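# Sort three desk items onto matching low shelves

## Task

Take each of the three items now on the desk and set it on top of the low shelf that already holds items of the same kind. The robot must not tip over or finish leaning. An item only counts as placed if it stays there without the robot supporting it at the end.

## Robot and tools

ROBOT. A two-wheeled base (differential drive, passive casters, no sideways motion) carries a column with a tilting head and two 6-joint arms, each ending in a two-finger parallel gripper. Folded, the robot measures 0.73 m long, 0.62 m wide and 1.88 m tall, and its front sits 0.40 m ahead of the column. The shoulders are about 0.23 m left and right of the column, 1.46 m up and 0.12 m ahead.

FRAMES. Base frame: origin on the floor under the column, midway between the drive wheels; x forward, y left, z up. Readings left_hand and right_hand are given in this frame and mark the point where the fingers meet (fingertips reach 8 mm further). The hand's z axis runs along the fingers and its y axis along the opening direction; quat_wxyz rotates (0,0,1) into the finger direction. base_odometry is in the odometry frame, which is the base frame at the scene's start; heading is positive to the left, range -3.142 to 3.142. It counts wheel rotation only, so slip shows up as false travel.

execute_actions(actions, cameras). actions is a list holding one action, or empty to just read the state and pictures. An action may contain:
- base: exactly one key. translate_m is a relative drive along the current heading, in metres, -3 to 3, forward positive. rotate_rad is a relative turn in place, in radians, -3.2 to 3.2, counter-clockwise from above (left) positive. Both are offsets from where the base last reported itself. A move needing more than 8.667 s is refused.
- joints: one dictionary shared by both arms and the head, keyed by joint name, each value an absolute target. head_tilt_rad -0.61 to 1.308 (positive tilts down). For each arm (left_ / right_): joint1_rad -2.879 to 2.879, joint2_rad 0 to 3.141, joint3_rad 0 to 3.019, joint4_rad -1.692 to 1.57, joint5_rad -1.57 to 1.57 (sideways wrist swing, positive to the robot's right), joint6_rad -2.094 to 2.094 (hand roll, positive clockwise seen from behind), gripper_m 0 (closed) to 0.093, the fingertip gap in metres. Joints not named may keep pursuing earlier targets.
- speeds: optional caps for this action, translate_m 0.05 to 0.8 m/s, rotate_rad 0.1 to 1 rad/s (defaults are the maxima). They do not slow the arms.
cameras: list of cam_head_left, cam_head_right, cam_left_wrist, cam_right_wrist, nav_camera or all; omitted or null gives all, [] gives none. Unknown keys, names or out-of-range numbers reject the whole call with no motion. No action runs past 15 s.

wait(seconds): 0 to 10; commands nothing and returns state and pictures. zoom_image(camera, region): region [x0, y0, x1, y1] in pixels of that camera's latest full picture, at most 504 by 504, origin top-left. read_manual(section): only "licences"; no motion. finished_scene(scene): closes the given scene irrevocably and reports success.

ARM GEOMETRY. With joint1 at -1.57 (left) or 1.57 (right) and joints 5, 6 at 0, the arm stays in a vertical plane pointing forward. Let a = j2 - 0.35, b = 1.05 + j2 - j3, c = b - j4 (c = 1.57 means fingers straight down). Hand point: ahead = 0.12 + 0.39 sin a + 0.38 cos b + 0.25 cos c; up = 1.46 + 0.39 cos a - 0.38 sin b - 0.25 sin c. Example: j2, j3, j4 = 0.93, 0.78, 0.14 gives about 0.60 m ahead, 1.21 m up. Real hands tend to sit up to 5 cm lower and nearer the column (about 12 cm with heavy or distant loads). Reach is about 1 m from the shoulder, lowest about 0.47 m up; the floor is out of reach. Fingers-down load guide: 3.2 kg near 0.4 m ahead, 0.65-1.2 m up; 2 kg to 0.6 m ahead; 1 kg to 0.8 m ahead at 0.9-1.2 m up; 0.3 kg up to 1.6 m high. Steps under 0.03 rad (0.08 for j2, j3) may not move a joint; approach contact in steps of about 0.05 rad from your previous target.

GRIPPING. Fingers are 7 cm long; outer width is 1 cm more than the opening at the tips, 5 cm more at the base. Command an opening smaller than the object; "off_target" is then expected. A reading 0.002 m or more above the target means something is held. A gripper held open against walls may lift them.

CAMERAS. Head cameras look forward about head_tilt_rad below level. Wrist cameras sit about 0.10 m behind the fingertips and look along the fingers tilted 0.62 rad toward the hand's +x; with the fingers pointing down and forward, the picture's top shows points beyond the tips, right is the hand's -y. nav_camera is low at the base front, looking ahead. Calibration data in the results may be slightly off.

RESULT LINES. base_status and joint_status report each motion: done; off_target (stopped short, may still push); contact_stop (base only, wheel stalled, target dropped); time_out (arm gave up but may keep pushing within a bounded step); not_followed, with "joint command not followed" and a cause line, when a self- or arm-collision check withheld targets (back the moved joints off by 0.05 rad or more, or move the other arm away). on_its_own lists uncommanded behaviour; "held at" is the held target, not the position. motor_effort covers the two wheel motors (positive pushes forward) with peak in brackets. turned_by_wheels vs turned_by_imu differing by over about 4% and 0.05 rad means slip or collision. base_tilt is in degrees (forward, right positive). wheel_motors_off = 1 means the wheels are unpowered. JOINT TORQUES are noisy drive outputs. MOTOR HOT warns from 85 °C; an OVER-TEMPERATURE FAULT at 100 °C drops that arm, and keys show limit_stop_at_motor_heat.

AVOID. Never let the arms strike or press on each other, especially near the centre line. Don't leave an arm pushing against something: resend its reported joint positions (a loaded arm sags slightly each time). After contact_stop, back up 0.05 m before turning. Keep tabletops between 0.30 and 1.20 m from riding over the base housing into the column. Sustained base pushing for about 3 s cuts the wheel motors for 2 s. Avoid drops, slams, tipping objects and long heavy holds that overheat motors; release items only when they rest stably on the shelf.

Each tool is called after "Request:" as a command line: name --argument value for each argument, lists and objects as JSON in quotes; but a table of rows of numbers goes row by row, as --pt "numbers of a row", without its own name.

## Session

Request:
execute_actions --actions '[{"joints":{"head_tilt_rad":0.4}}]' --cameras '["cam_head_left","nav_camera"]'

Scene clock: 0.83 s.
Joint torques (N m, as the arm reports them, + toward a larger angle): left_arm=[ 0.69 -8.45 -1.09 -1.37 -0.09  0.01] | right_arm=[ 1.55 -6.31 -1.05 -1.26  0.1  -0.01]
base_odometry: x=+0.000 y=+0.000 heading=+0.000 (m, m, rad; odometry frame)
turned_by_wheels: +0.000 (rad since the last result)
turned_by_imu: +0.000 (rad since the last result)
base_tilt: forward=+0.1 right=+0.0 (deg)
base_status: not commanded
joint_positions: head_tilt_rad=+0.419 left_joint1_rad=-1.583 left_joint2_rad=+0.912 left_joint3_rad=+0.435 left_joint4_rad=-0.891 left_joint5_rad=+0.021 left_joint6_rad=+0.063 left_gripper_m=+0.095 right_joint1_rad=+1.568 right_joint2_rad=+0.882 right_joint3_rad=+0.415 right_joint4_rad=-0.978 right_joint5_rad=-0.002 right_joint6_rad=+0.042 right_gripper_m=+0.095
joint_status: all done
wheel_motors_off: 0
motor_effort: left_wheel=+2(2) right_wheel=+1(1) (%)
left_hand: x=+0.1643 y=+0.2182 z=+1.2364 quat_wxyz=(+0.409, -0.029, -0.912, +0.026) (m; base frame)
right_hand: x=+0.1463 y=-0.2257 z=+1.2572 quat_wxyz=(+0.444, -0.020, -0.896, +0.009) (m; base frame)
pictures: cam_head_left, nav_camera
camera_calibration (this result's frames):
cam_head_left: T_world_to_cam=[[-0.0628678, -0.997226, 0.0398504, -0.0128074], [-0.447447, -0.00752822, -0.894279, 1.39451], [0.892098, -0.0740523, -0.445732, 0.575897], [0, 0, 0, 1]] pos_world=[0.109405, 0.0403727, 1.50428]
Images, in order (width x height): cam_head_left 896x504, nav_camera 896x504.

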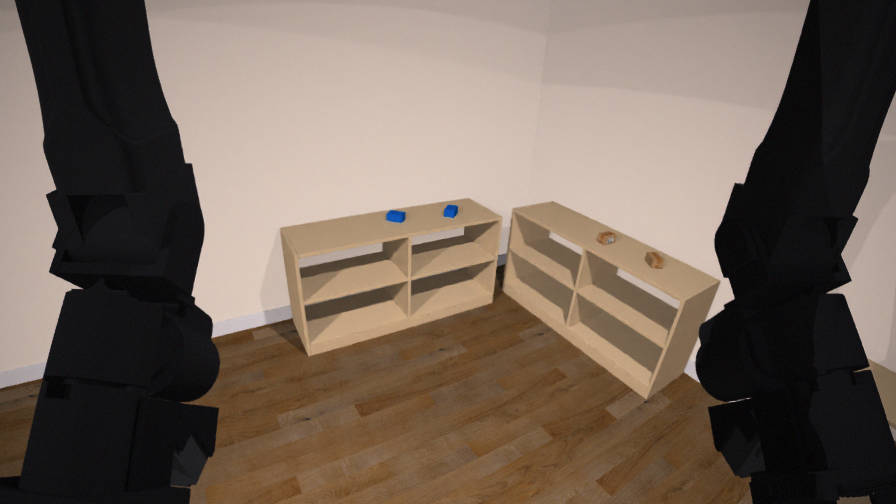

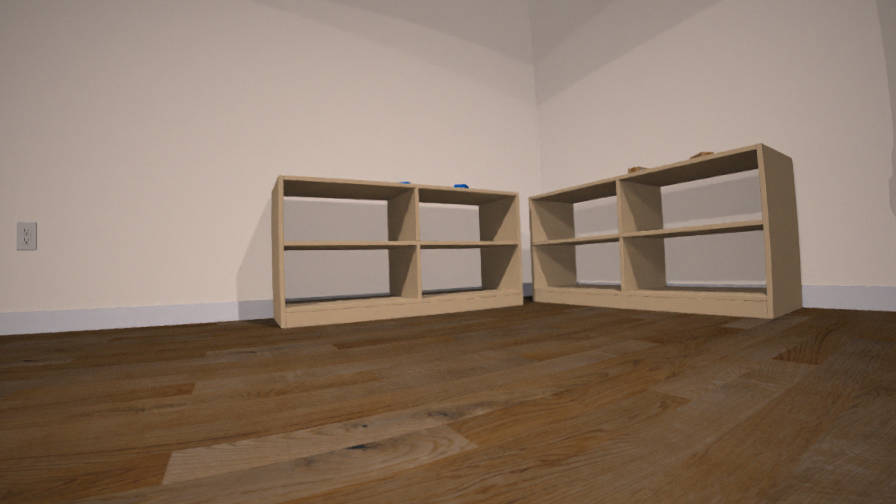

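Request:
zoom_image --camera "cam_head_left" --region '[360, 170, 720, 300]'

Request:
execute_actions --actions '[{"base":{"rotate_rad":-1.1}}]' --cameras '["cam_head_left","nav_camera"]'

Region (360, 170, 720, 300) of cam_head_left's 896x504 image, scaled by 1.400, with more detail than that image has; it fills the top 182 rows of this view, and the rest is white.

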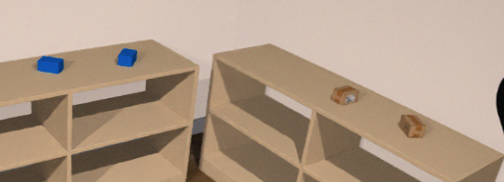

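Scene clock: 3.77 s.
Joint torques (N m, as the arm reports them, + toward a larger angle): left_arm=[ 0.24 -7.99 -1.22 -1.38 -0.05  0.  ] | right_arm=[ 1.67 -6.41 -0.92 -1.28  0.11  0.02]
base_odometry: x=+0.000 y=+0.000 heading=-1.098 (m, m, rad; odometry frame)
turned_by_wheels: -1.098 (rad since the last result)
turned_by_imu: -1.099 (rad since the last result)
base_tilt: forward=+0.0 right=-0.2 (deg)
base_status: done
joint_positions: head_tilt_rad=+0.419 left_joint1_rad=-1.583 left_joint2_rad=+0.912 left_joint3_rad=+0.435 left_joint4_rad=-0.891 left_joint5_rad=+0.021 left_joint6_rad=+0.063 left_gripper_m=+0.095 right_joint1_rad=+1.568 right_joint2_rad=+0.882 right_joint3_rad=+0.415 right_joint4_rad=-0.978 right_joint5_rad=-0.002 right_joint6_rad=+0.042 right_gripper_m=+0.095
joint_status: not commanded
wheel_motors_off: 0
motor_effort: left_wheel=+7(43) right_wheel=-7(32) (%)
left_hand: x=+0.1643 y=+0.2182 z=+1.2364 quat_wxyz=(+0.409, -0.029, -0.912, +0.026) (m; base frame)
right_hand: x=+0.1463 y=-0.2257 z=+1.2572 quat_wxyz=(+0.444, -0.020, -0.896, +0.009) (m; base frame)
pictures: cam_head_left, nav_camera
camera_calibration (this result's frames):
cam_head_left: T_world_to_cam=[[-0.0628725, -0.997226, 0.039843, -0.0127958], [-0.447342, -0.00752822, -0.894331, 1.39458], [0.89215, -0.0740523, -0.445628, 0.575733], [0, 0, 0, 1]] pos_world=[0.109409, 0.0403727, 1.50429]
Images, in order (width x height): cam_head_left 896x504, nav_camera 896x504.

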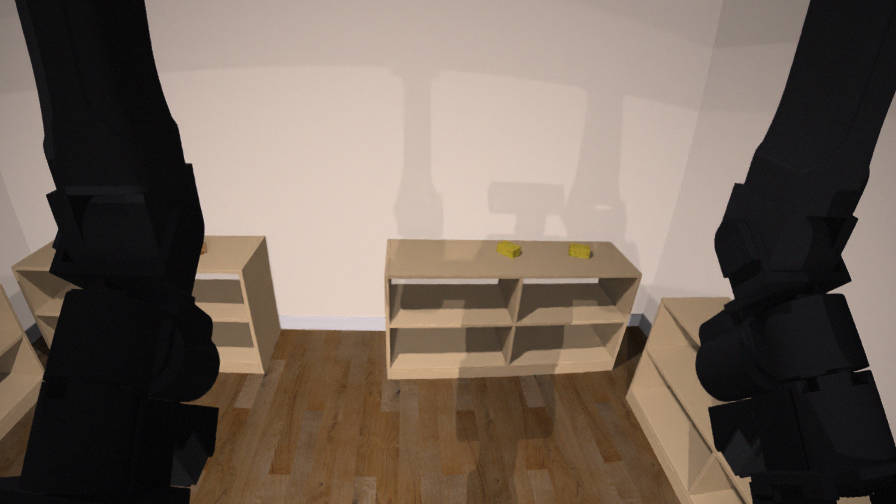

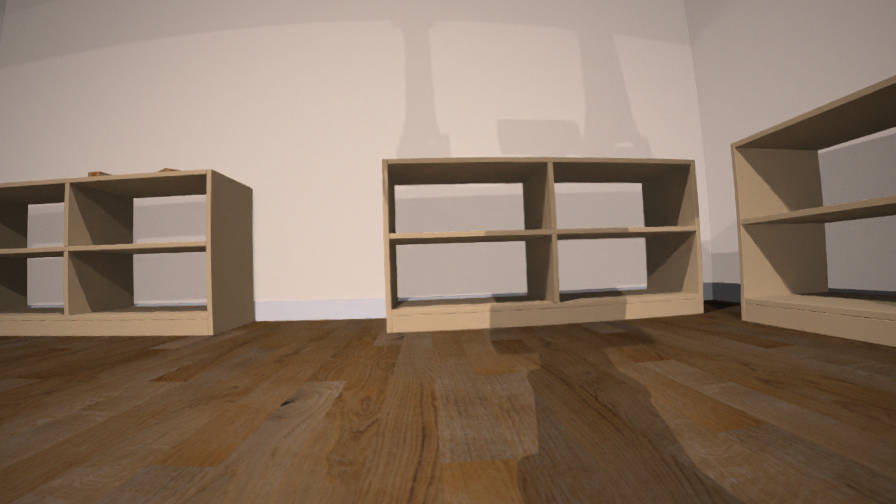

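Request:
execute_actions --actions '[{"base":{"rotate_rad":-1.3}}]' --cameras '["cam_head_left","nav_camera"]'

Request:
execute_actions --actions '[{"base":{"rotate_rad":-1.3}}]' --cameras '["cam_head_left","nav_camera"]'

Scene clock: 6.97 s.
Joint torques (N m, as the arm reports them, + toward a larger angle): left_arm=[ 0.19 -7.65 -1.25 -1.29 -0.02  0.04] | right_arm=[ 1.68 -6.34 -0.93 -1.17  0.08  0.01]
base_odometry: x=+0.000 y=+0.000 heading=-2.396 (m, m, rad; odometry frame)
turned_by_wheels: -1.298 (rad since the last result)
turned_by_imu: -1.301 (rad since the last result)
base_tilt: forward=+0.1 right=-0.1 (deg)
base_status: done
joint_positions: head_tilt_rad=+0.419 left_joint1_rad=-1.583 left_joint2_rad=+0.912 left_joint3_rad=+0.435 left_joint4_rad=-0.891 left_joint5_rad=+0.021 left_joint6_rad=+0.063 left_gripper_m=+0.095 right_joint1_rad=+1.568 right_joint2_rad=+0.882 right_joint3_rad=+0.415 right_joint4_rad=-0.978 right_joint5_rad=-0.002 right_joint6_rad=+0.042 right_gripper_m=+0.095
joint_status: not commanded
wheel_motors_off: 0
motor_effort: left_wheel=+8(30) right_wheel=-6(24) (%)
left_hand: x=+0.1643 y=+0.2182 z=+1.2364 quat_wxyz=(+0.409, -0.029, -0.912, +0.026) (m; base frame)
right_hand: x=+0.1463 y=-0.2257 z=+1.2572 quat_wxyz=(+0.444, -0.020, -0.896, +0.009) (m; base frame)
pictures: cam_head_left, nav_camera
camera_calibration (this result's frames):
cam_head_left: T_world_to_cam=[[-0.0628736, -0.997226, 0.0398412, -0.012793], [-0.447316, -0.00752822, -0.894344, 1.3946], [0.892163, -0.0740523, -0.445602, 0.575693], [0, 0, 0, 1]] pos_world=[0.10941, 0.0403727, 1.50429]
Images, in order (width x height): cam_head_left 896x504, nav_camera 896x504.

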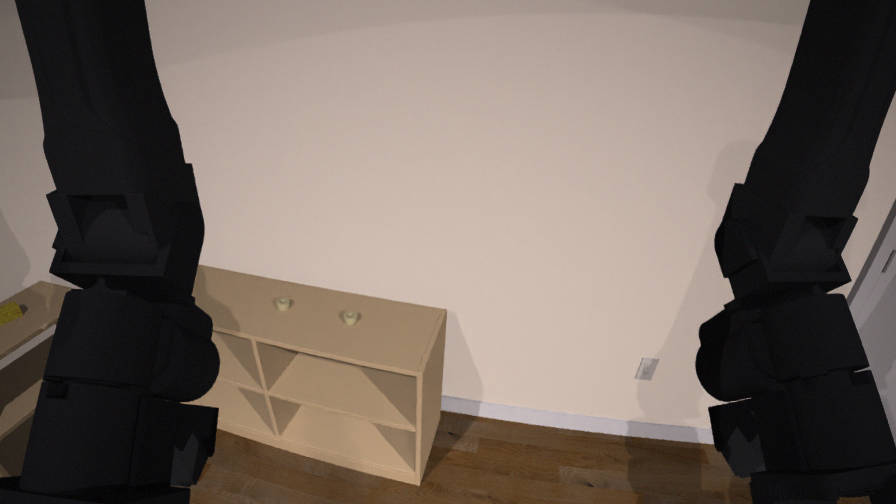

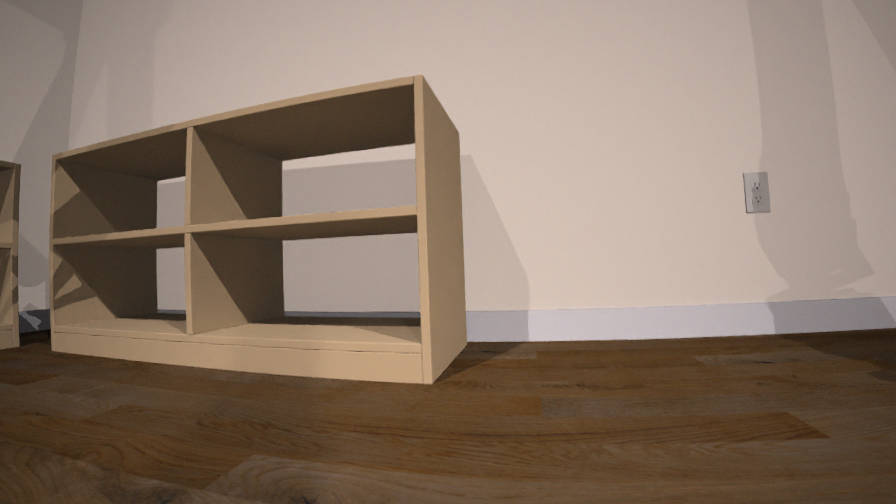

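Scene clock: 9.93 s.
Joint torques (N m, as the arm reports them, + toward a larger angle): left_arm=[-1.49 -8.15 -1.4  -1.55 -0.01  0.04] | right_arm=[ 1.44 -6.09 -0.93 -1.19  0.11  0.02]
base_odometry: x=+0.000 y=+0.000 heading=+2.588 (m, m, rad; odometry frame)
turned_by_wheels: -1.298 (rad since the last result)
turned_by_imu: -1.301 (rad since the last result)
base_tilt: forward=+0.1 right=+0.0 (deg)
base_status: done
joint_positions: head_tilt_rad=+0.419 left_joint1_rad=-1.583 left_joint2_rad=+0.912 left_joint3_rad=+0.435 left_joint4_rad=-0.891 left_joint5_rad=+0.021 left_joint6_rad=+0.063 left_gripper_m=+0.095 right_joint1_rad=+1.568 right_joint2_rad=+0.882 right_joint3_rad=+0.415 right_joint4_rad=-0.978 right_joint5_rad=-0.002 right_joint6_rad=+0.042 right_gripper_m=+0.095
joint_status: not commanded
wheel_motors_off: 0
motor_effort: left_wheel=+8(29) right_wheel=-6(24) (%)
left_hand: x=+0.1643 y=+0.2181 z=+1.2364 quat_wxyz=(+0.409, -0.030, -0.912, +0.026) (m; base frame)
right_hand: x=+0.1463 y=-0.2257 z=+1.2572 quat_wxyz=(+0.444, -0.020, -0.896, +0.009) (m; base frame)
pictures: cam_head_left, nav_camera
camera_calibration (this result's frames):
cam_head_left: T_world_to_cam=[[-0.0628744, -0.997226, 0.0398399, -0.012791], [-0.447299, -0.00752822, -0.894353, 1.39461], [0.892172, -0.0740523, -0.445585, 0.575666], [0, 0, 0, 1]] pos_world=[0.109411, 0.0403727, 1.50429]
Images, in order (width x height): cam_head_left 896x504, nav_camera 896x504.

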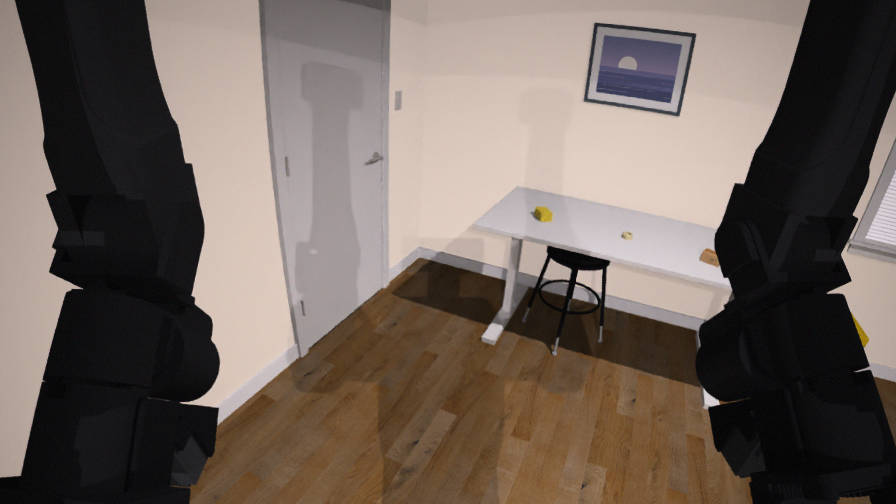

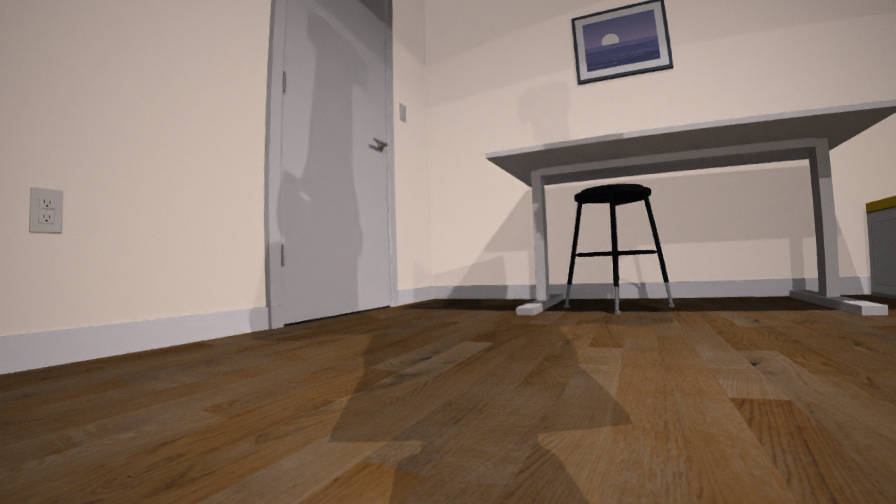

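Request:
execute_actions --actions '[{"base":{"rotate_rad":-0.54}}]' --cameras '[]'

Request:
execute_actions --actions '[{"base":{"translate_m":0.8},"joints":{"head_tilt_rad":0.7}}]' --cameras '["cam_head_left","cam_head_right","nav_camera"]'

Scene clock: 12.20 s.
Joint torques (N m, as the arm reports them, + toward a larger angle): left_arm=[-1.07 -7.65 -1.29 -1.11 -0.08 -0.02] | right_arm=[ 1.94 -6.26 -1.04 -1.28  0.1   0.02]
base_odometry: x=+0.000 y=+0.000 heading=+2.050 (m, m, rad; odometry frame)
turned_by_wheels: -0.539 (rad since the last result)
turned_by_imu: -0.539 (rad since the last result)
base_tilt: forward=+0.1 right=+0.0 (deg)
base_status: done
joint_positions: head_tilt_rad=+0.419 left_joint1_rad=-1.583 left_joint2_rad=+0.912 left_joint3_rad=+0.435 left_joint4_rad=-0.891 left_joint5_rad=+0.021 left_joint6_rad=+0.063 left_gripper_m=+0.095 right_joint1_rad=+1.568 right_joint2_rad=+0.882 right_joint3_rad=+0.415 right_joint4_rad=-0.978 right_joint5_rad=-0.002 right_joint6_rad=+0.042 right_gripper_m=+0.095
joint_status: not commanded
wheel_motors_off: 0
motor_effort: left_wheel=+8(29) right_wheel=-6(25) (%)
left_hand: x=+0.1643 y=+0.2181 z=+1.2364 quat_wxyz=(+0.409, -0.030, -0.912, +0.026) (m; base frame)
right_hand: x=+0.1463 y=-0.2257 z=+1.2572 quat_wxyz=(+0.444, -0.020, -0.896, +0.009) (m; base frame)
pictures: none
No camera images: the call's "cameras" was empty. Leave "cameras" out to get every camera's image.

Scene clock: 14.93 s.
Joint torques (N m, as the arm reports them, + toward a larger angle): left_arm=[-0.52 -7.33 -1.39 -1.32 -0.05 -0.01] | right_arm=[ 1.51 -6.4  -1.21 -1.18  0.11  0.01]
base_odometry: x=-0.369 y=+0.710 heading=+2.050 (m, m, rad; odometry frame)
turned_by_wheels: +0.000 (rad since the last result)
turned_by_imu: -0.003 (rad since the last result)
base_tilt: forward=+0.1 right=-0.1 (deg)
base_status: done
joint_positions: head_tilt_rad=+0.703 left_joint1_rad=-1.583 left_joint2_rad=+0.912 left_joint3_rad=+0.437 left_joint4_rad=-0.891 left_joint5_rad=+0.021 left_joint6_rad=+0.063 left_gripper_m=+0.095 right_joint1_rad=+1.568 right_joint2_rad=+0.881 right_joint3_rad=+0.417 right_joint4_rad=-0.978 right_joint5_rad=-0.002 right_joint6_rad=+0.042 right_gripper_m=+0.095
joint_status: all done
wheel_motors_off: 0
motor_effort: left_wheel=+0(60) right_wheel=+1(36) (%)
left_hand: x=+0.1653 y=+0.2182 z=+1.2361 quat_wxyz=(+0.408, -0.029, -0.912, +0.026) (m; base frame)
right_hand: x=+0.1474 y=-0.2257 z=+1.2568 quat_wxyz=(+0.443, -0.020, -0.896, +0.009) (m; base frame)
pictures: cam_head_left, cam_head_right, nav_camera
camera_calibration (this result's frames):
cam_head_left: T_world_to_cam=[[-0.0491625, -0.997226, 0.0558879, -0.0381906], [-0.680374, -0.00752822, -0.732827, 1.15752], [0.731215, -0.0740523, -0.678116, 0.941812], [0, 0, 0, 1]] pos_world=[0.0969985, 0.0403727, 1.48905]
cam_head_right: T_world_to_cam=[[-0.0408859, -0.996289, 0.0757351, -0.147918], [-0.677277, -0.028093, -0.735192, 1.16386], [0.734591, -0.0813526, -0.673615, 0.93566], [0, 0, 0, 1]] pos_world=[0.0948803, -0.0385549, 1.49714]
Images, in order (width x height): cam_head_left 896x504, cam_head_right 896x504, nav_camera 896x504.

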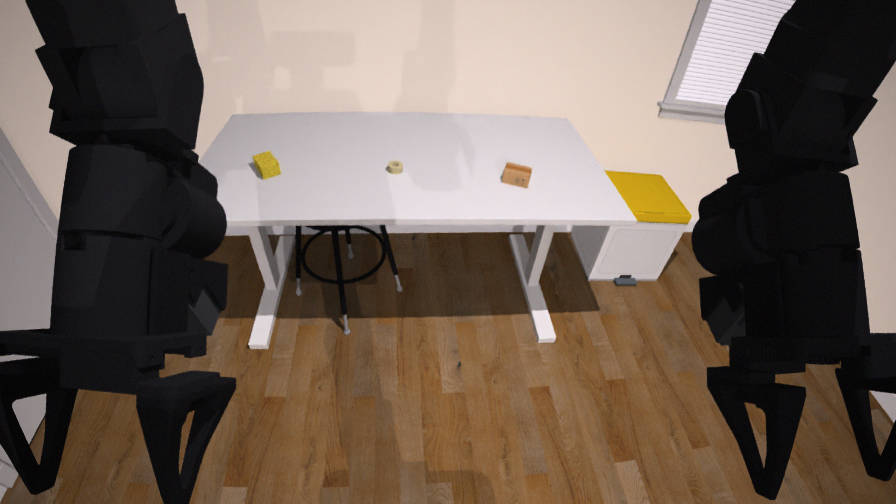

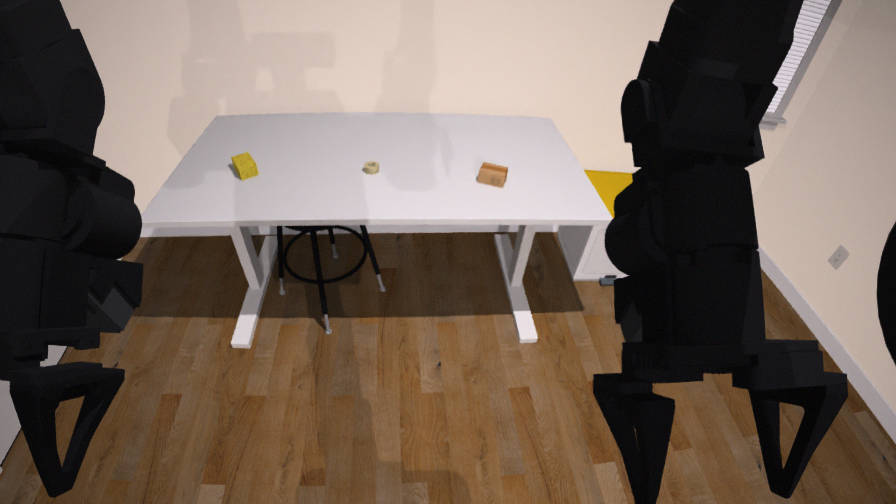

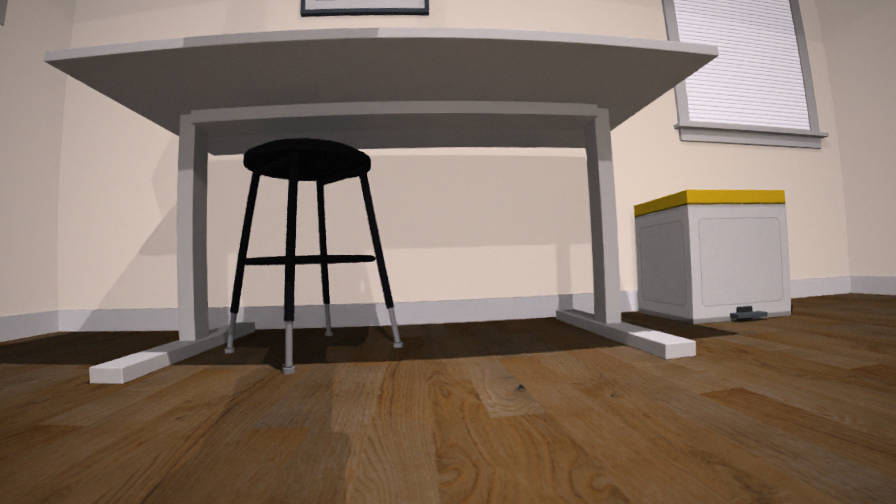

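Request:
execute_actions --actions '[{"base":{"rotate_rad":-0.072},"joints":{"left_joint1_rad":-1.57,"left_joint2_rad":1.89,"left_joint3_rad":1.62,"left_joint4_rad":-0.25,"left_joint5_rad":0,"left_joint6_rad":0,"right_joint1_rad":1.57,"right_joint2_rad":1.89,"right_joint3_rad":1.62,"right_joint4_rad":-0.25,"right_joint5_rad":0,"right_joint6_rad":0}}]' --cameras '[]'

Request:
execute_actions --actions '[{"base":{"translate_m":0.7},"joints":{"head_tilt_rad":1.0}}]'

Scene clock: 17.53 s.
Joint torques (N m, as the arm reports them, + toward a larger angle): left_arm=[  0.89 -19.     2.64   1.3   -0.16  -0.13] | right_arm=[  1.5  -17.     2.9    0.62   0.21  -0.07]
base_odometry: x=-0.369 y=+0.710 heading=+1.980 (m, m, rad; odometry frame)
turned_by_wheels: -0.070 (rad since the last result)
turned_by_imu: -0.069 (rad since the last result)
base_tilt: forward=+0.1 right=+0.0 (deg)
base_status: done
joint_positions: head_tilt_rad=+0.703 left_joint1_rad=-1.578 left_joint2_rad=+1.886 left_joint3_rad=+1.616 left_joint4_rad=-0.260 left_joint5_rad=+0.002 left_joint6_rad=+0.012 left_gripper_m=+0.095 right_joint1_rad=+1.568 right_joint2_rad=+1.895 right_joint3_rad=+1.614 right_joint4_rad=-0.257 right_joint5_rad=-0.002 right_joint6_rad=+0.006 right_gripper_m=+0.095
joint_status: all done
wheel_motors_off: 0
motor_effort: left_wheel=+4(46) right_wheel=-1(36) (%)
left_hand: x=+0.6026 y=+0.2186 z=+0.8523 quat_wxyz=(+0.003, -0.008, -1.000, +0.004) (m; base frame)
right_hand: x=+0.5966 y=-0.2275 z=+0.8479 quat_wxyz=(+0.007, -0.004, -1.000, +0.000) (m; base frame)
pictures: none
No camera images: the call's "cameras" was empty. Leave "cameras" out to get every camera's image.

Scene clock: 20.43 s.
Joint torques (N m, as the arm reports them, + toward a larger angle): left_arm=[  1.56 -18.24   2.29   0.94  -0.17  -0.16] | right_arm=[  1.79 -17.23   2.69   0.69   0.19  -0.07]
base_odometry: x=-0.647 y=+1.353 heading=+1.980 (m, m, rad; odometry frame)
turned_by_wheels: +0.000 (rad since the last result)
turned_by_imu: -0.003 (rad since the last result)
base_tilt: forward=+0.1 right=+0.0 (deg)
base_status: done
joint_positions: head_tilt_rad=+1.001 left_joint1_rad=-1.578 left_joint2_rad=+1.886 left_joint3_rad=+1.618 left_joint4_rad=-0.260 left_joint5_rad=+0.002 left_joint6_rad=+0.012 left_gripper_m=+0.095 right_joint1_rad=+1.568 right_joint2_rad=+1.893 right_joint3_rad=+1.617 right_joint4_rad=-0.257 right_joint5_rad=-0.002 right_joint6_rad=+0.006 right_gripper_m=+0.095
joint_status: all done
wheel_motors_off: 0
motor_effort: left_wheel=+1(38) right_wheel=+0(42) (%)
left_hand: x=+0.6036 y=+0.2189 z=+0.8525 quat_wxyz=(+0.002, -0.008, -1.000, +0.004) (m; base frame)
right_hand: x=+0.5998 y=-0.2275 z=+0.8493 quat_wxyz=(+0.005, -0.004, -1.000, +0.000) (m; base frame)
pictures: cam_head_left, cam_head_right, cam_left_wrist, cam_right_wrist, nav_camera
camera_calibration (this result's frames):
cam_head_left: T_world_to_cam=[[-0.0306281, -0.997226, 0.0678405, -0.0575242], [-0.865244, -0.00752822, -0.501295, 0.8102], [0.500415, -0.0740523, -0.862613, 1.23748], [0, 0, 0, 1]] pos_world=[0.0800063, 0.0403727, 1.47752]
cam_head_right: T_world_to_cam=[[-0.0168991, -0.996289, 0.0843912, -0.162448], [-0.862976, -0.028093, -0.504464, 0.817825], [0.504963, -0.0813526, -0.859299, 1.23309], [0, 0, 0, 1]] pos_world=[0.0803509, -0.0385549, 1.48587]
cam_left_wrist: T_world_to_cam=[[-0.00862292, -0.999962, 0.00139573, 0.224007], [-0.81086, 0.00780904, 0.585189, -0.00647015], [-0.585177, 0.0039143, -0.810896, 1.16599], [0, 0, 0, 1]] pos_world=[0.678994, 0.219485, 0.948968]
cam_right_wrist: T_world_to_cam=[[-0.0110861, -0.999862, -0.0123622, -0.20855], [-0.800558, 0.00146716, 0.599253, -0.0250063], [-0.599153, 0.01654, -0.800464, 1.16327], [0, 0, 0, 1]] pos_world=[0.674645, -0.227725, 0.943562]
Images, in order (width x height): cam_head_left 896x504, cam_head_right 896x504, cam_left_wrist 616x616, cam_right_wrist 616x616, nav_camera 896x504.

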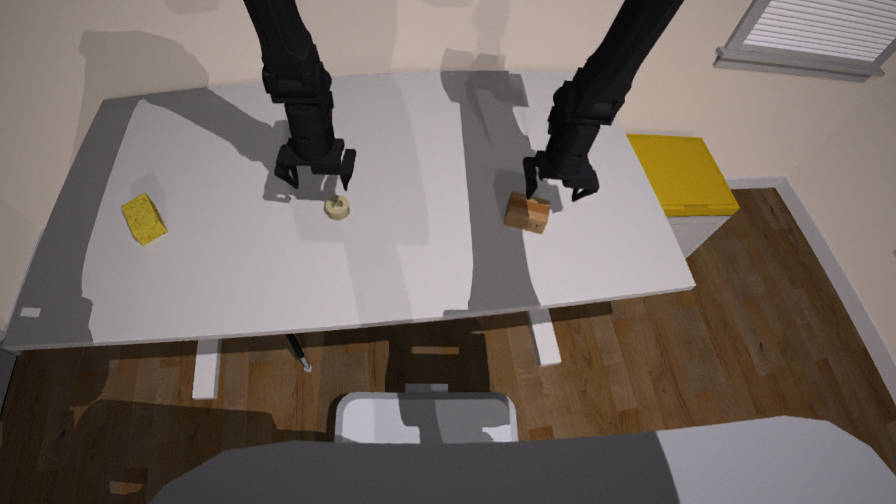

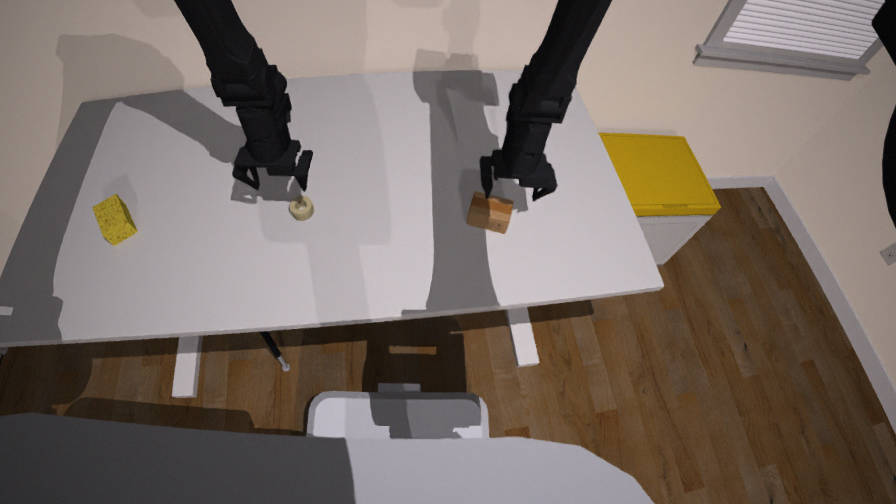

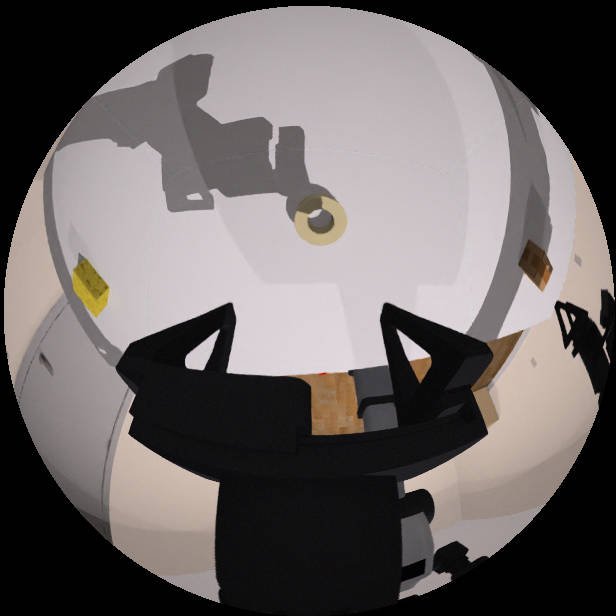

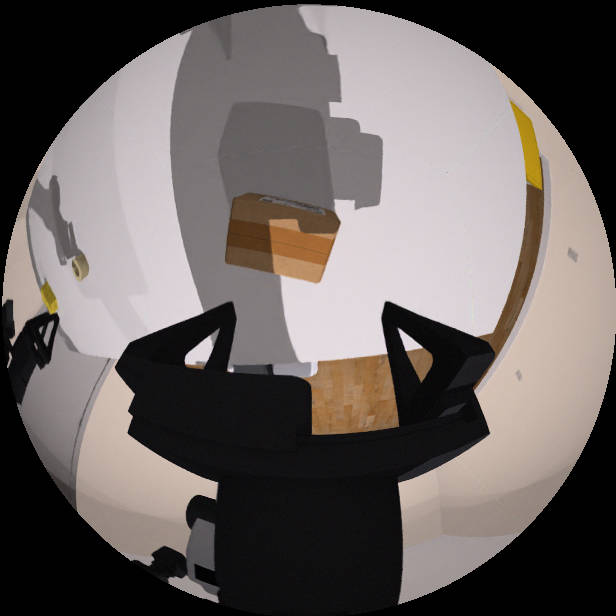

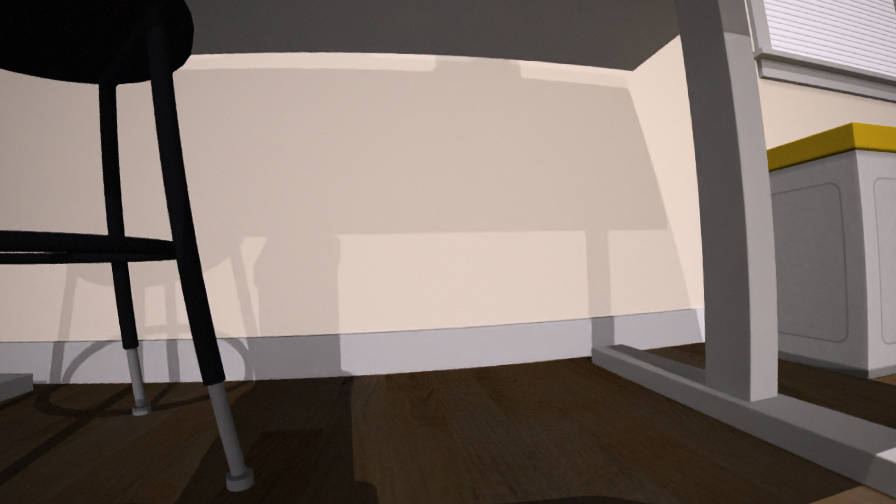

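Request:
execute_actions --actions '[{"joints":{"left_joint1_rad":-1.59,"left_joint2_rad":2.2,"left_joint3_rad":2.06,"left_joint4_rad":-0.38,"right_joint1_rad":1.605,"right_joint2_rad":2.03,"right_joint3_rad":1.81,"right_joint4_rad":-0.3,"right_joint6_rad":-1.37}}]' --cameras '["cam_head_left","cam_left_wrist","cam_right_wrist"]'

Scene clock: 22.60 s.
Joint torques (N m, as the arm reports them, + toward a larger angle): left_arm=[ -1.36 -21.29   4.45   0.25  -0.14  -0.13] | right_arm=[  2.46 -16.44   3.85   0.07   0.08  -0.07]
base_odometry: x=-0.647 y=+1.353 heading=+1.980 (m, m, rad; odometry frame)
turned_by_wheels: +0.000 (rad since the last result)
turned_by_imu: +0.001 (rad since the last result)
base_tilt: forward=+0.1 right=-0.1 (deg)
base_status: not commanded
joint_positions: head_tilt_rad=+1.001 left_joint1_rad=-1.581 left_joint2_rad=+2.214 left_joint3_rad=+2.047 left_joint4_rad=-0.369 left_joint5_rad=+0.002 left_joint6_rad=+0.012 left_gripper_m=+0.095 right_joint1_rad=+1.601 right_joint2_rad=+2.034 right_joint3_rad=+1.797 right_joint4_rad=-0.292 right_joint5_rad=-0.002 right_joint6_rad=-1.363 right_gripper_m=+0.095
joint_status: all done
wheel_motors_off: 0
motor_effort: left_wheel=+0(1) right_wheel=-1(1) (%)
left_hand: x=+0.6225 y=+0.2155 z=+0.7400 quat_wxyz=(+0.006, -0.009, -1.000, +0.005) (m; base frame)
right_hand: x=+0.6128 y=-0.1999 z=+0.7994 quat_wxyz=(-0.007, +0.636, -0.772, -0.012) (m; base frame)
pictures: cam_head_left, cam_left_wrist, cam_right_wrist
camera_calibration (this result's frames):
cam_head_left: T_world_to_cam=[[-0.0306281, -0.997226, 0.0678405, -0.0575242], [-0.865244, -0.00752822, -0.501295, 0.8102], [0.500415, -0.0740523, -0.862613, 1.23748], [0, 0, 0, 1]] pos_world=[0.0800063, 0.0403727, 1.47752]
cam_left_wrist: T_world_to_cam=[[-0.0101773, -0.99994, 0.00407276, 0.21987], [-0.807033, 0.0106187, 0.59041, 0.0678728], [-0.590418, 0.00272194, -0.807093, 1.0866], [0, 0, 0, 1]] pos_world=[0.698564, 0.216179, 0.836022]
cam_right_wrist: T_world_to_cam=[[0.980619, -0.194578, -0.0229208, -0.619729], [-0.14712, -0.80856, 0.569725, -0.523513], [-0.129389, -0.555311, -0.821516, 0.745252], [0, 0, 0, 1]] pos_world=[0.627126, -0.130031, 0.89629]
Images, in order (width x height): cam_head_left 896x504, cam_left_wrist 616x616, cam_right_wrist 616x616.

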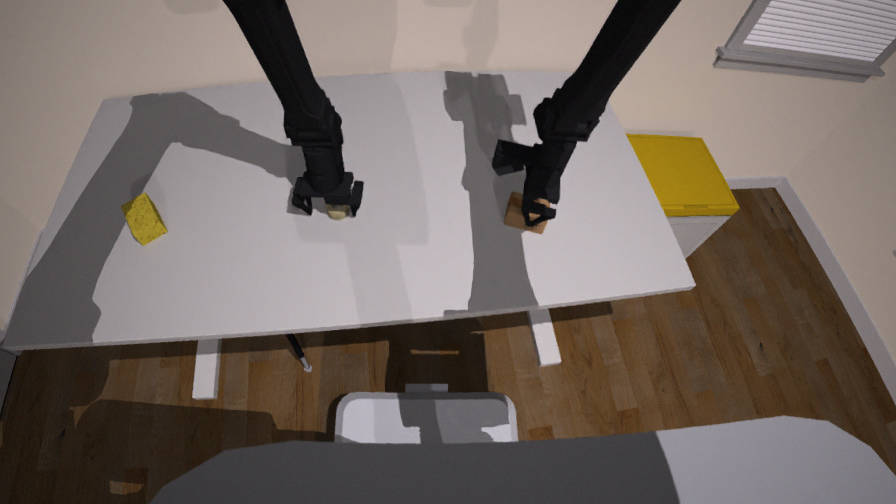

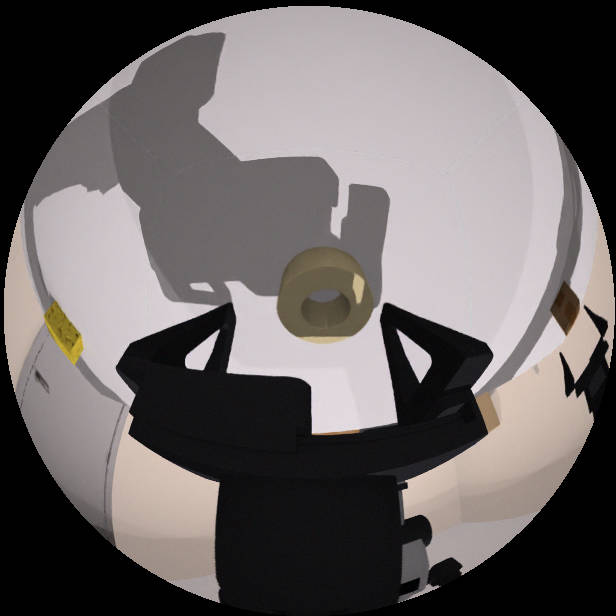

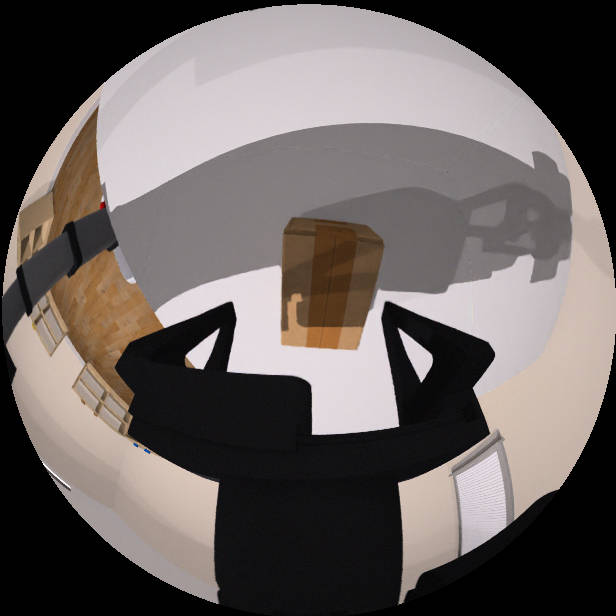

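Request:
execute_actions --actions '[{"joints":{"left_joint1_rad":-1.61,"left_joint2_rad":2.24,"left_joint3_rad":2.145,"left_joint4_rad":-0.42,"right_joint2_rad":2.12,"right_joint3_rad":1.97,"right_joint4_rad":-0.37,"right_joint6_rad":-1.3}}]' --cameras '["cam_head_left","cam_left_wrist","cam_right_wrist"]'

Scene clock: 23.87 s.
Joint torques (N m, as the arm reports them, + toward a larger angle): left_arm=[ -0.3  -19.26   4.93   0.17  -0.19  -0.25] | right_arm=[  2.9  -16.99   5.04  -0.08   0.06   0.08]
base_odometry: x=-0.647 y=+1.353 heading=+1.980 (m, m, rad; odometry frame)
turned_by_wheels: +0.000 (rad since the last result)
turned_by_imu: +0.000 (rad since the last result)
base_tilt: forward=+0.1 right=-0.1 (deg)
base_status: not commanded
joint_positions: head_tilt_rad=+1.001 left_joint1_rad=-1.608 left_joint2_rad=+2.226 left_joint3_rad=+2.132 left_joint4_rad=-0.408 left_joint5_rad=+0.002 left_joint6_rad=+0.012 left_gripper_m=+0.095 right_joint1_rad=+1.601 right_joint2_rad=+2.117 right_joint3_rad=+1.952 right_joint4_rad=-0.359 right_joint5_rad=-0.002 right_joint6_rad=-1.306 right_gripper_m=+0.095
joint_status: all done
wheel_motors_off: 0
motor_effort: left_wheel=+2(1) right_wheel=+0(0) (%)
left_hand: x=+0.6544 y=+0.1909 z=+0.7467 quat_wxyz=(-0.011, -0.015, -1.000, +0.017) (m; base frame)
right_hand: x=+0.6347 y=-0.1990 z=+0.7765 quat_wxyz=(-0.009, +0.613, -0.790, -0.011) (m; base frame)
pictures: cam_head_left, cam_left_wrist, cam_right_wrist
camera_calibration (this result's frames):
cam_head_left: T_world_to_cam=[[-0.0306281, -0.997226, 0.0678405, -0.0575242], [-0.865244, -0.00752822, -0.501295, 0.8102], [0.500415, -0.0740523, -0.862613, 1.23748], [0, 0, 0, 1]] pos_world=[0.0800063, 0.0403727, 1.47752]
cam_left_wrist: T_world_to_cam=[[-0.0235689, -0.999348, 0.0273508, 0.186903], [-0.82566, 0.0348836, 0.563089, 0.117918], [-0.563676, -0.00931103, -0.825944, 1.10979], [0, 0, 0, 1]] pos_world=[0.727326, 0.193001, 0.845111]
cam_right_wrist: T_world_to_cam=[[0.968016, -0.250059, -0.0203857, -0.646596], [-0.194354, -0.79879, 0.569351, -0.474284], [-0.158655, -0.547179, -0.821842, 0.750253], [0, 0, 0, 1]] pos_world=[0.652768, -0.130018, 0.873441]
Images, in order (width x height): cam_head_left 896x504, cam_left_wrist 616x616, cam_right_wrist 616x616.

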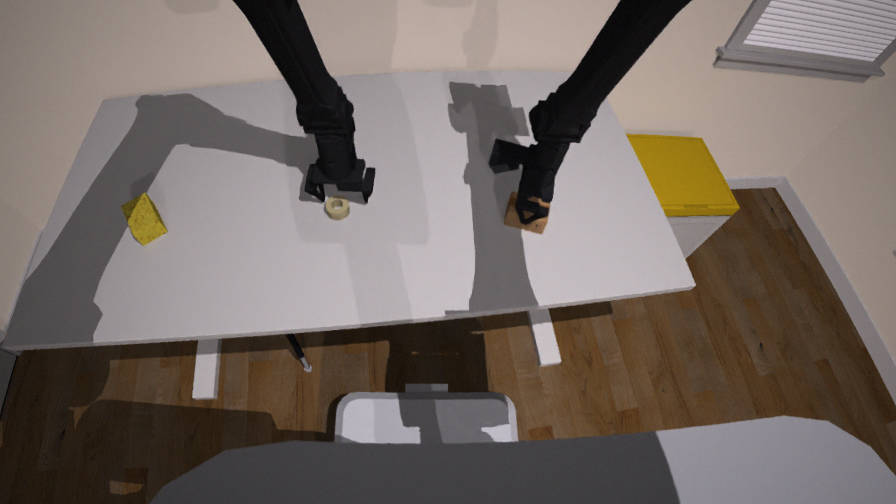

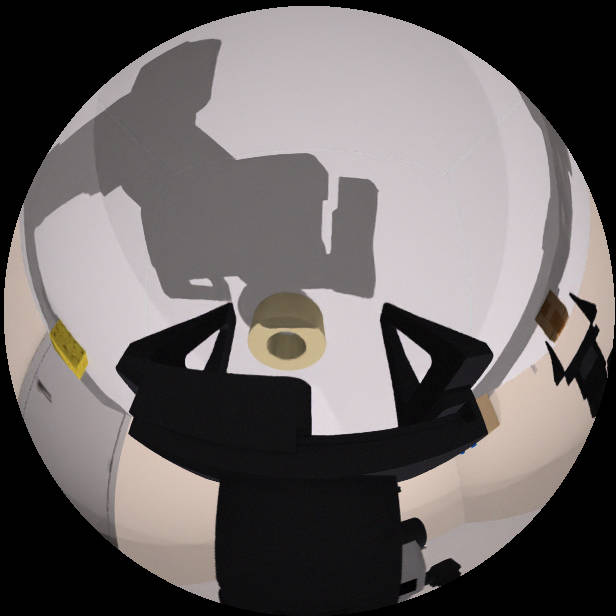

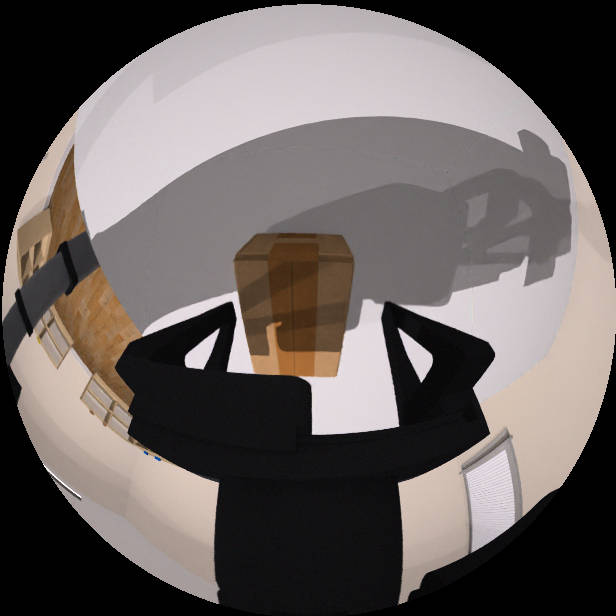

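Request:
execute_actions --actions '[{"joints":{"left_joint1_rad":-1.587,"left_joint2_rad":2.27,"right_joint2_rad":2.21,"right_joint3_rad":2.065,"right_joint4_rad":-0.38}}]' --cameras '["cam_head_left","cam_left_wrist","cam_right_wrist"]'

Scene clock: 24.90 s.
Joint torques (N m, as the arm reports them, + toward a larger angle): left_arm=[ -0.52 -17.2    4.81  -0.09  -0.15  -0.12] | right_arm=[  2.4  -16.18   4.34   0.01   0.07   0.07]
base_odometry: x=-0.647 y=+1.353 heading=+1.980 (m, m, rad; odometry frame)
turned_by_wheels: +0.000 (rad since the last result)
turned_by_imu: +0.000 (rad since the last result)
base_tilt: forward=+0.1 right=-0.2 (deg)
base_status: not commanded
joint_positions: head_tilt_rad=+1.001 left_joint1_rad=-1.594 left_joint2_rad=+2.247 left_joint3_rad=+2.132 left_joint4_rad=-0.408 left_joint5_rad=+0.002 left_joint6_rad=+0.012 left_gripper_m=+0.095 right_joint1_rad=+1.601 right_joint2_rad=+2.207 right_joint3_rad=+2.056 right_joint4_rad=-0.371 right_joint5_rad=-0.002 right_joint6_rad=-1.305 right_gripper_m=+0.095
joint_status: all done
wheel_motors_off: 0
motor_effort: left_wheel=+1(2) right_wheel=+0(0) (%)
left_hand: x=+0.6396 y=+0.2036 z=+0.7354 quat_wxyz=(+0.000, -0.012, -1.000, +0.011) (m; base frame)
right_hand: x=+0.6316 y=-0.1982 z=+0.7448 quat_wxyz=(-0.009, +0.613, -0.790, -0.011) (m; base frame)
pictures: cam_head_left, cam_left_wrist, cam_right_wrist
camera_calibration (this result's frames):
cam_head_left: T_world_to_cam=[[-0.0306281, -0.997226, 0.0678405, -0.0575242], [-0.865244, -0.00752822, -0.501295, 0.8102], [0.500415, -0.0740523, -0.862613, 1.23748], [0, 0, 0, 1]] pos_world=[0.0800063, 0.0403727, 1.47752]
cam_left_wrist: T_world_to_cam=[[-0.0166092, -0.999746, 0.0152414, 0.204073], [-0.813853, 0.0223729, 0.58064, 0.0936996], [-0.580834, -0.00276027, -0.814017, 1.09308], [0, 0, 0, 1]] pos_world=[0.714542, 0.204942, 0.832266]
cam_right_wrist: T_world_to_cam=[[0.96794, -0.250466, -0.0189255, -0.645124], [-0.195552, -0.798721, 0.569038, -0.455218], [-0.157641, -0.547094, -0.822094, 0.723688], [0, 0, 0, 1]] pos_world=[0.649505, -0.129249, 0.841767]
Images, in order (width x height): cam_head_left 896x504, cam_left_wrist 616x616, cam_right_wrist 616x616.

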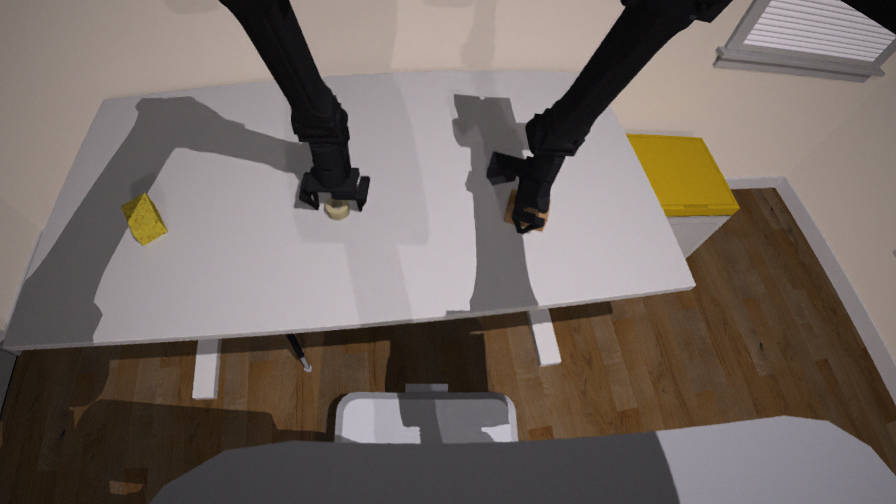

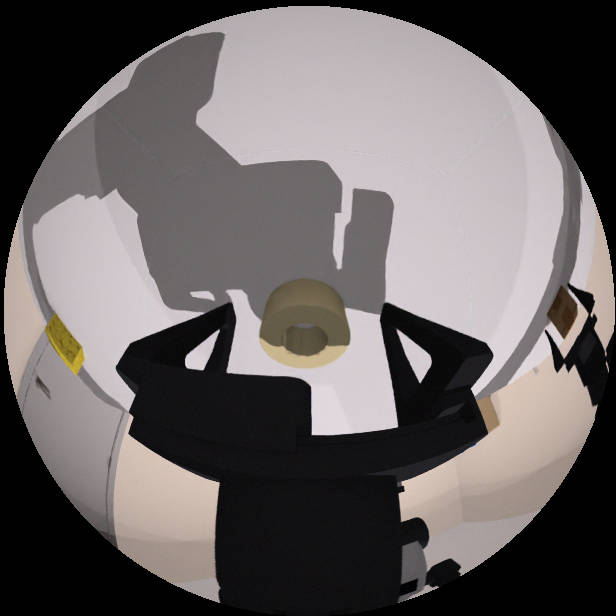

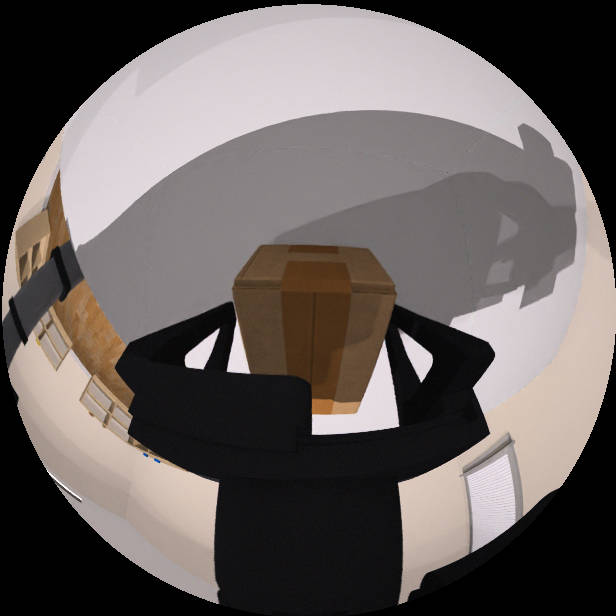

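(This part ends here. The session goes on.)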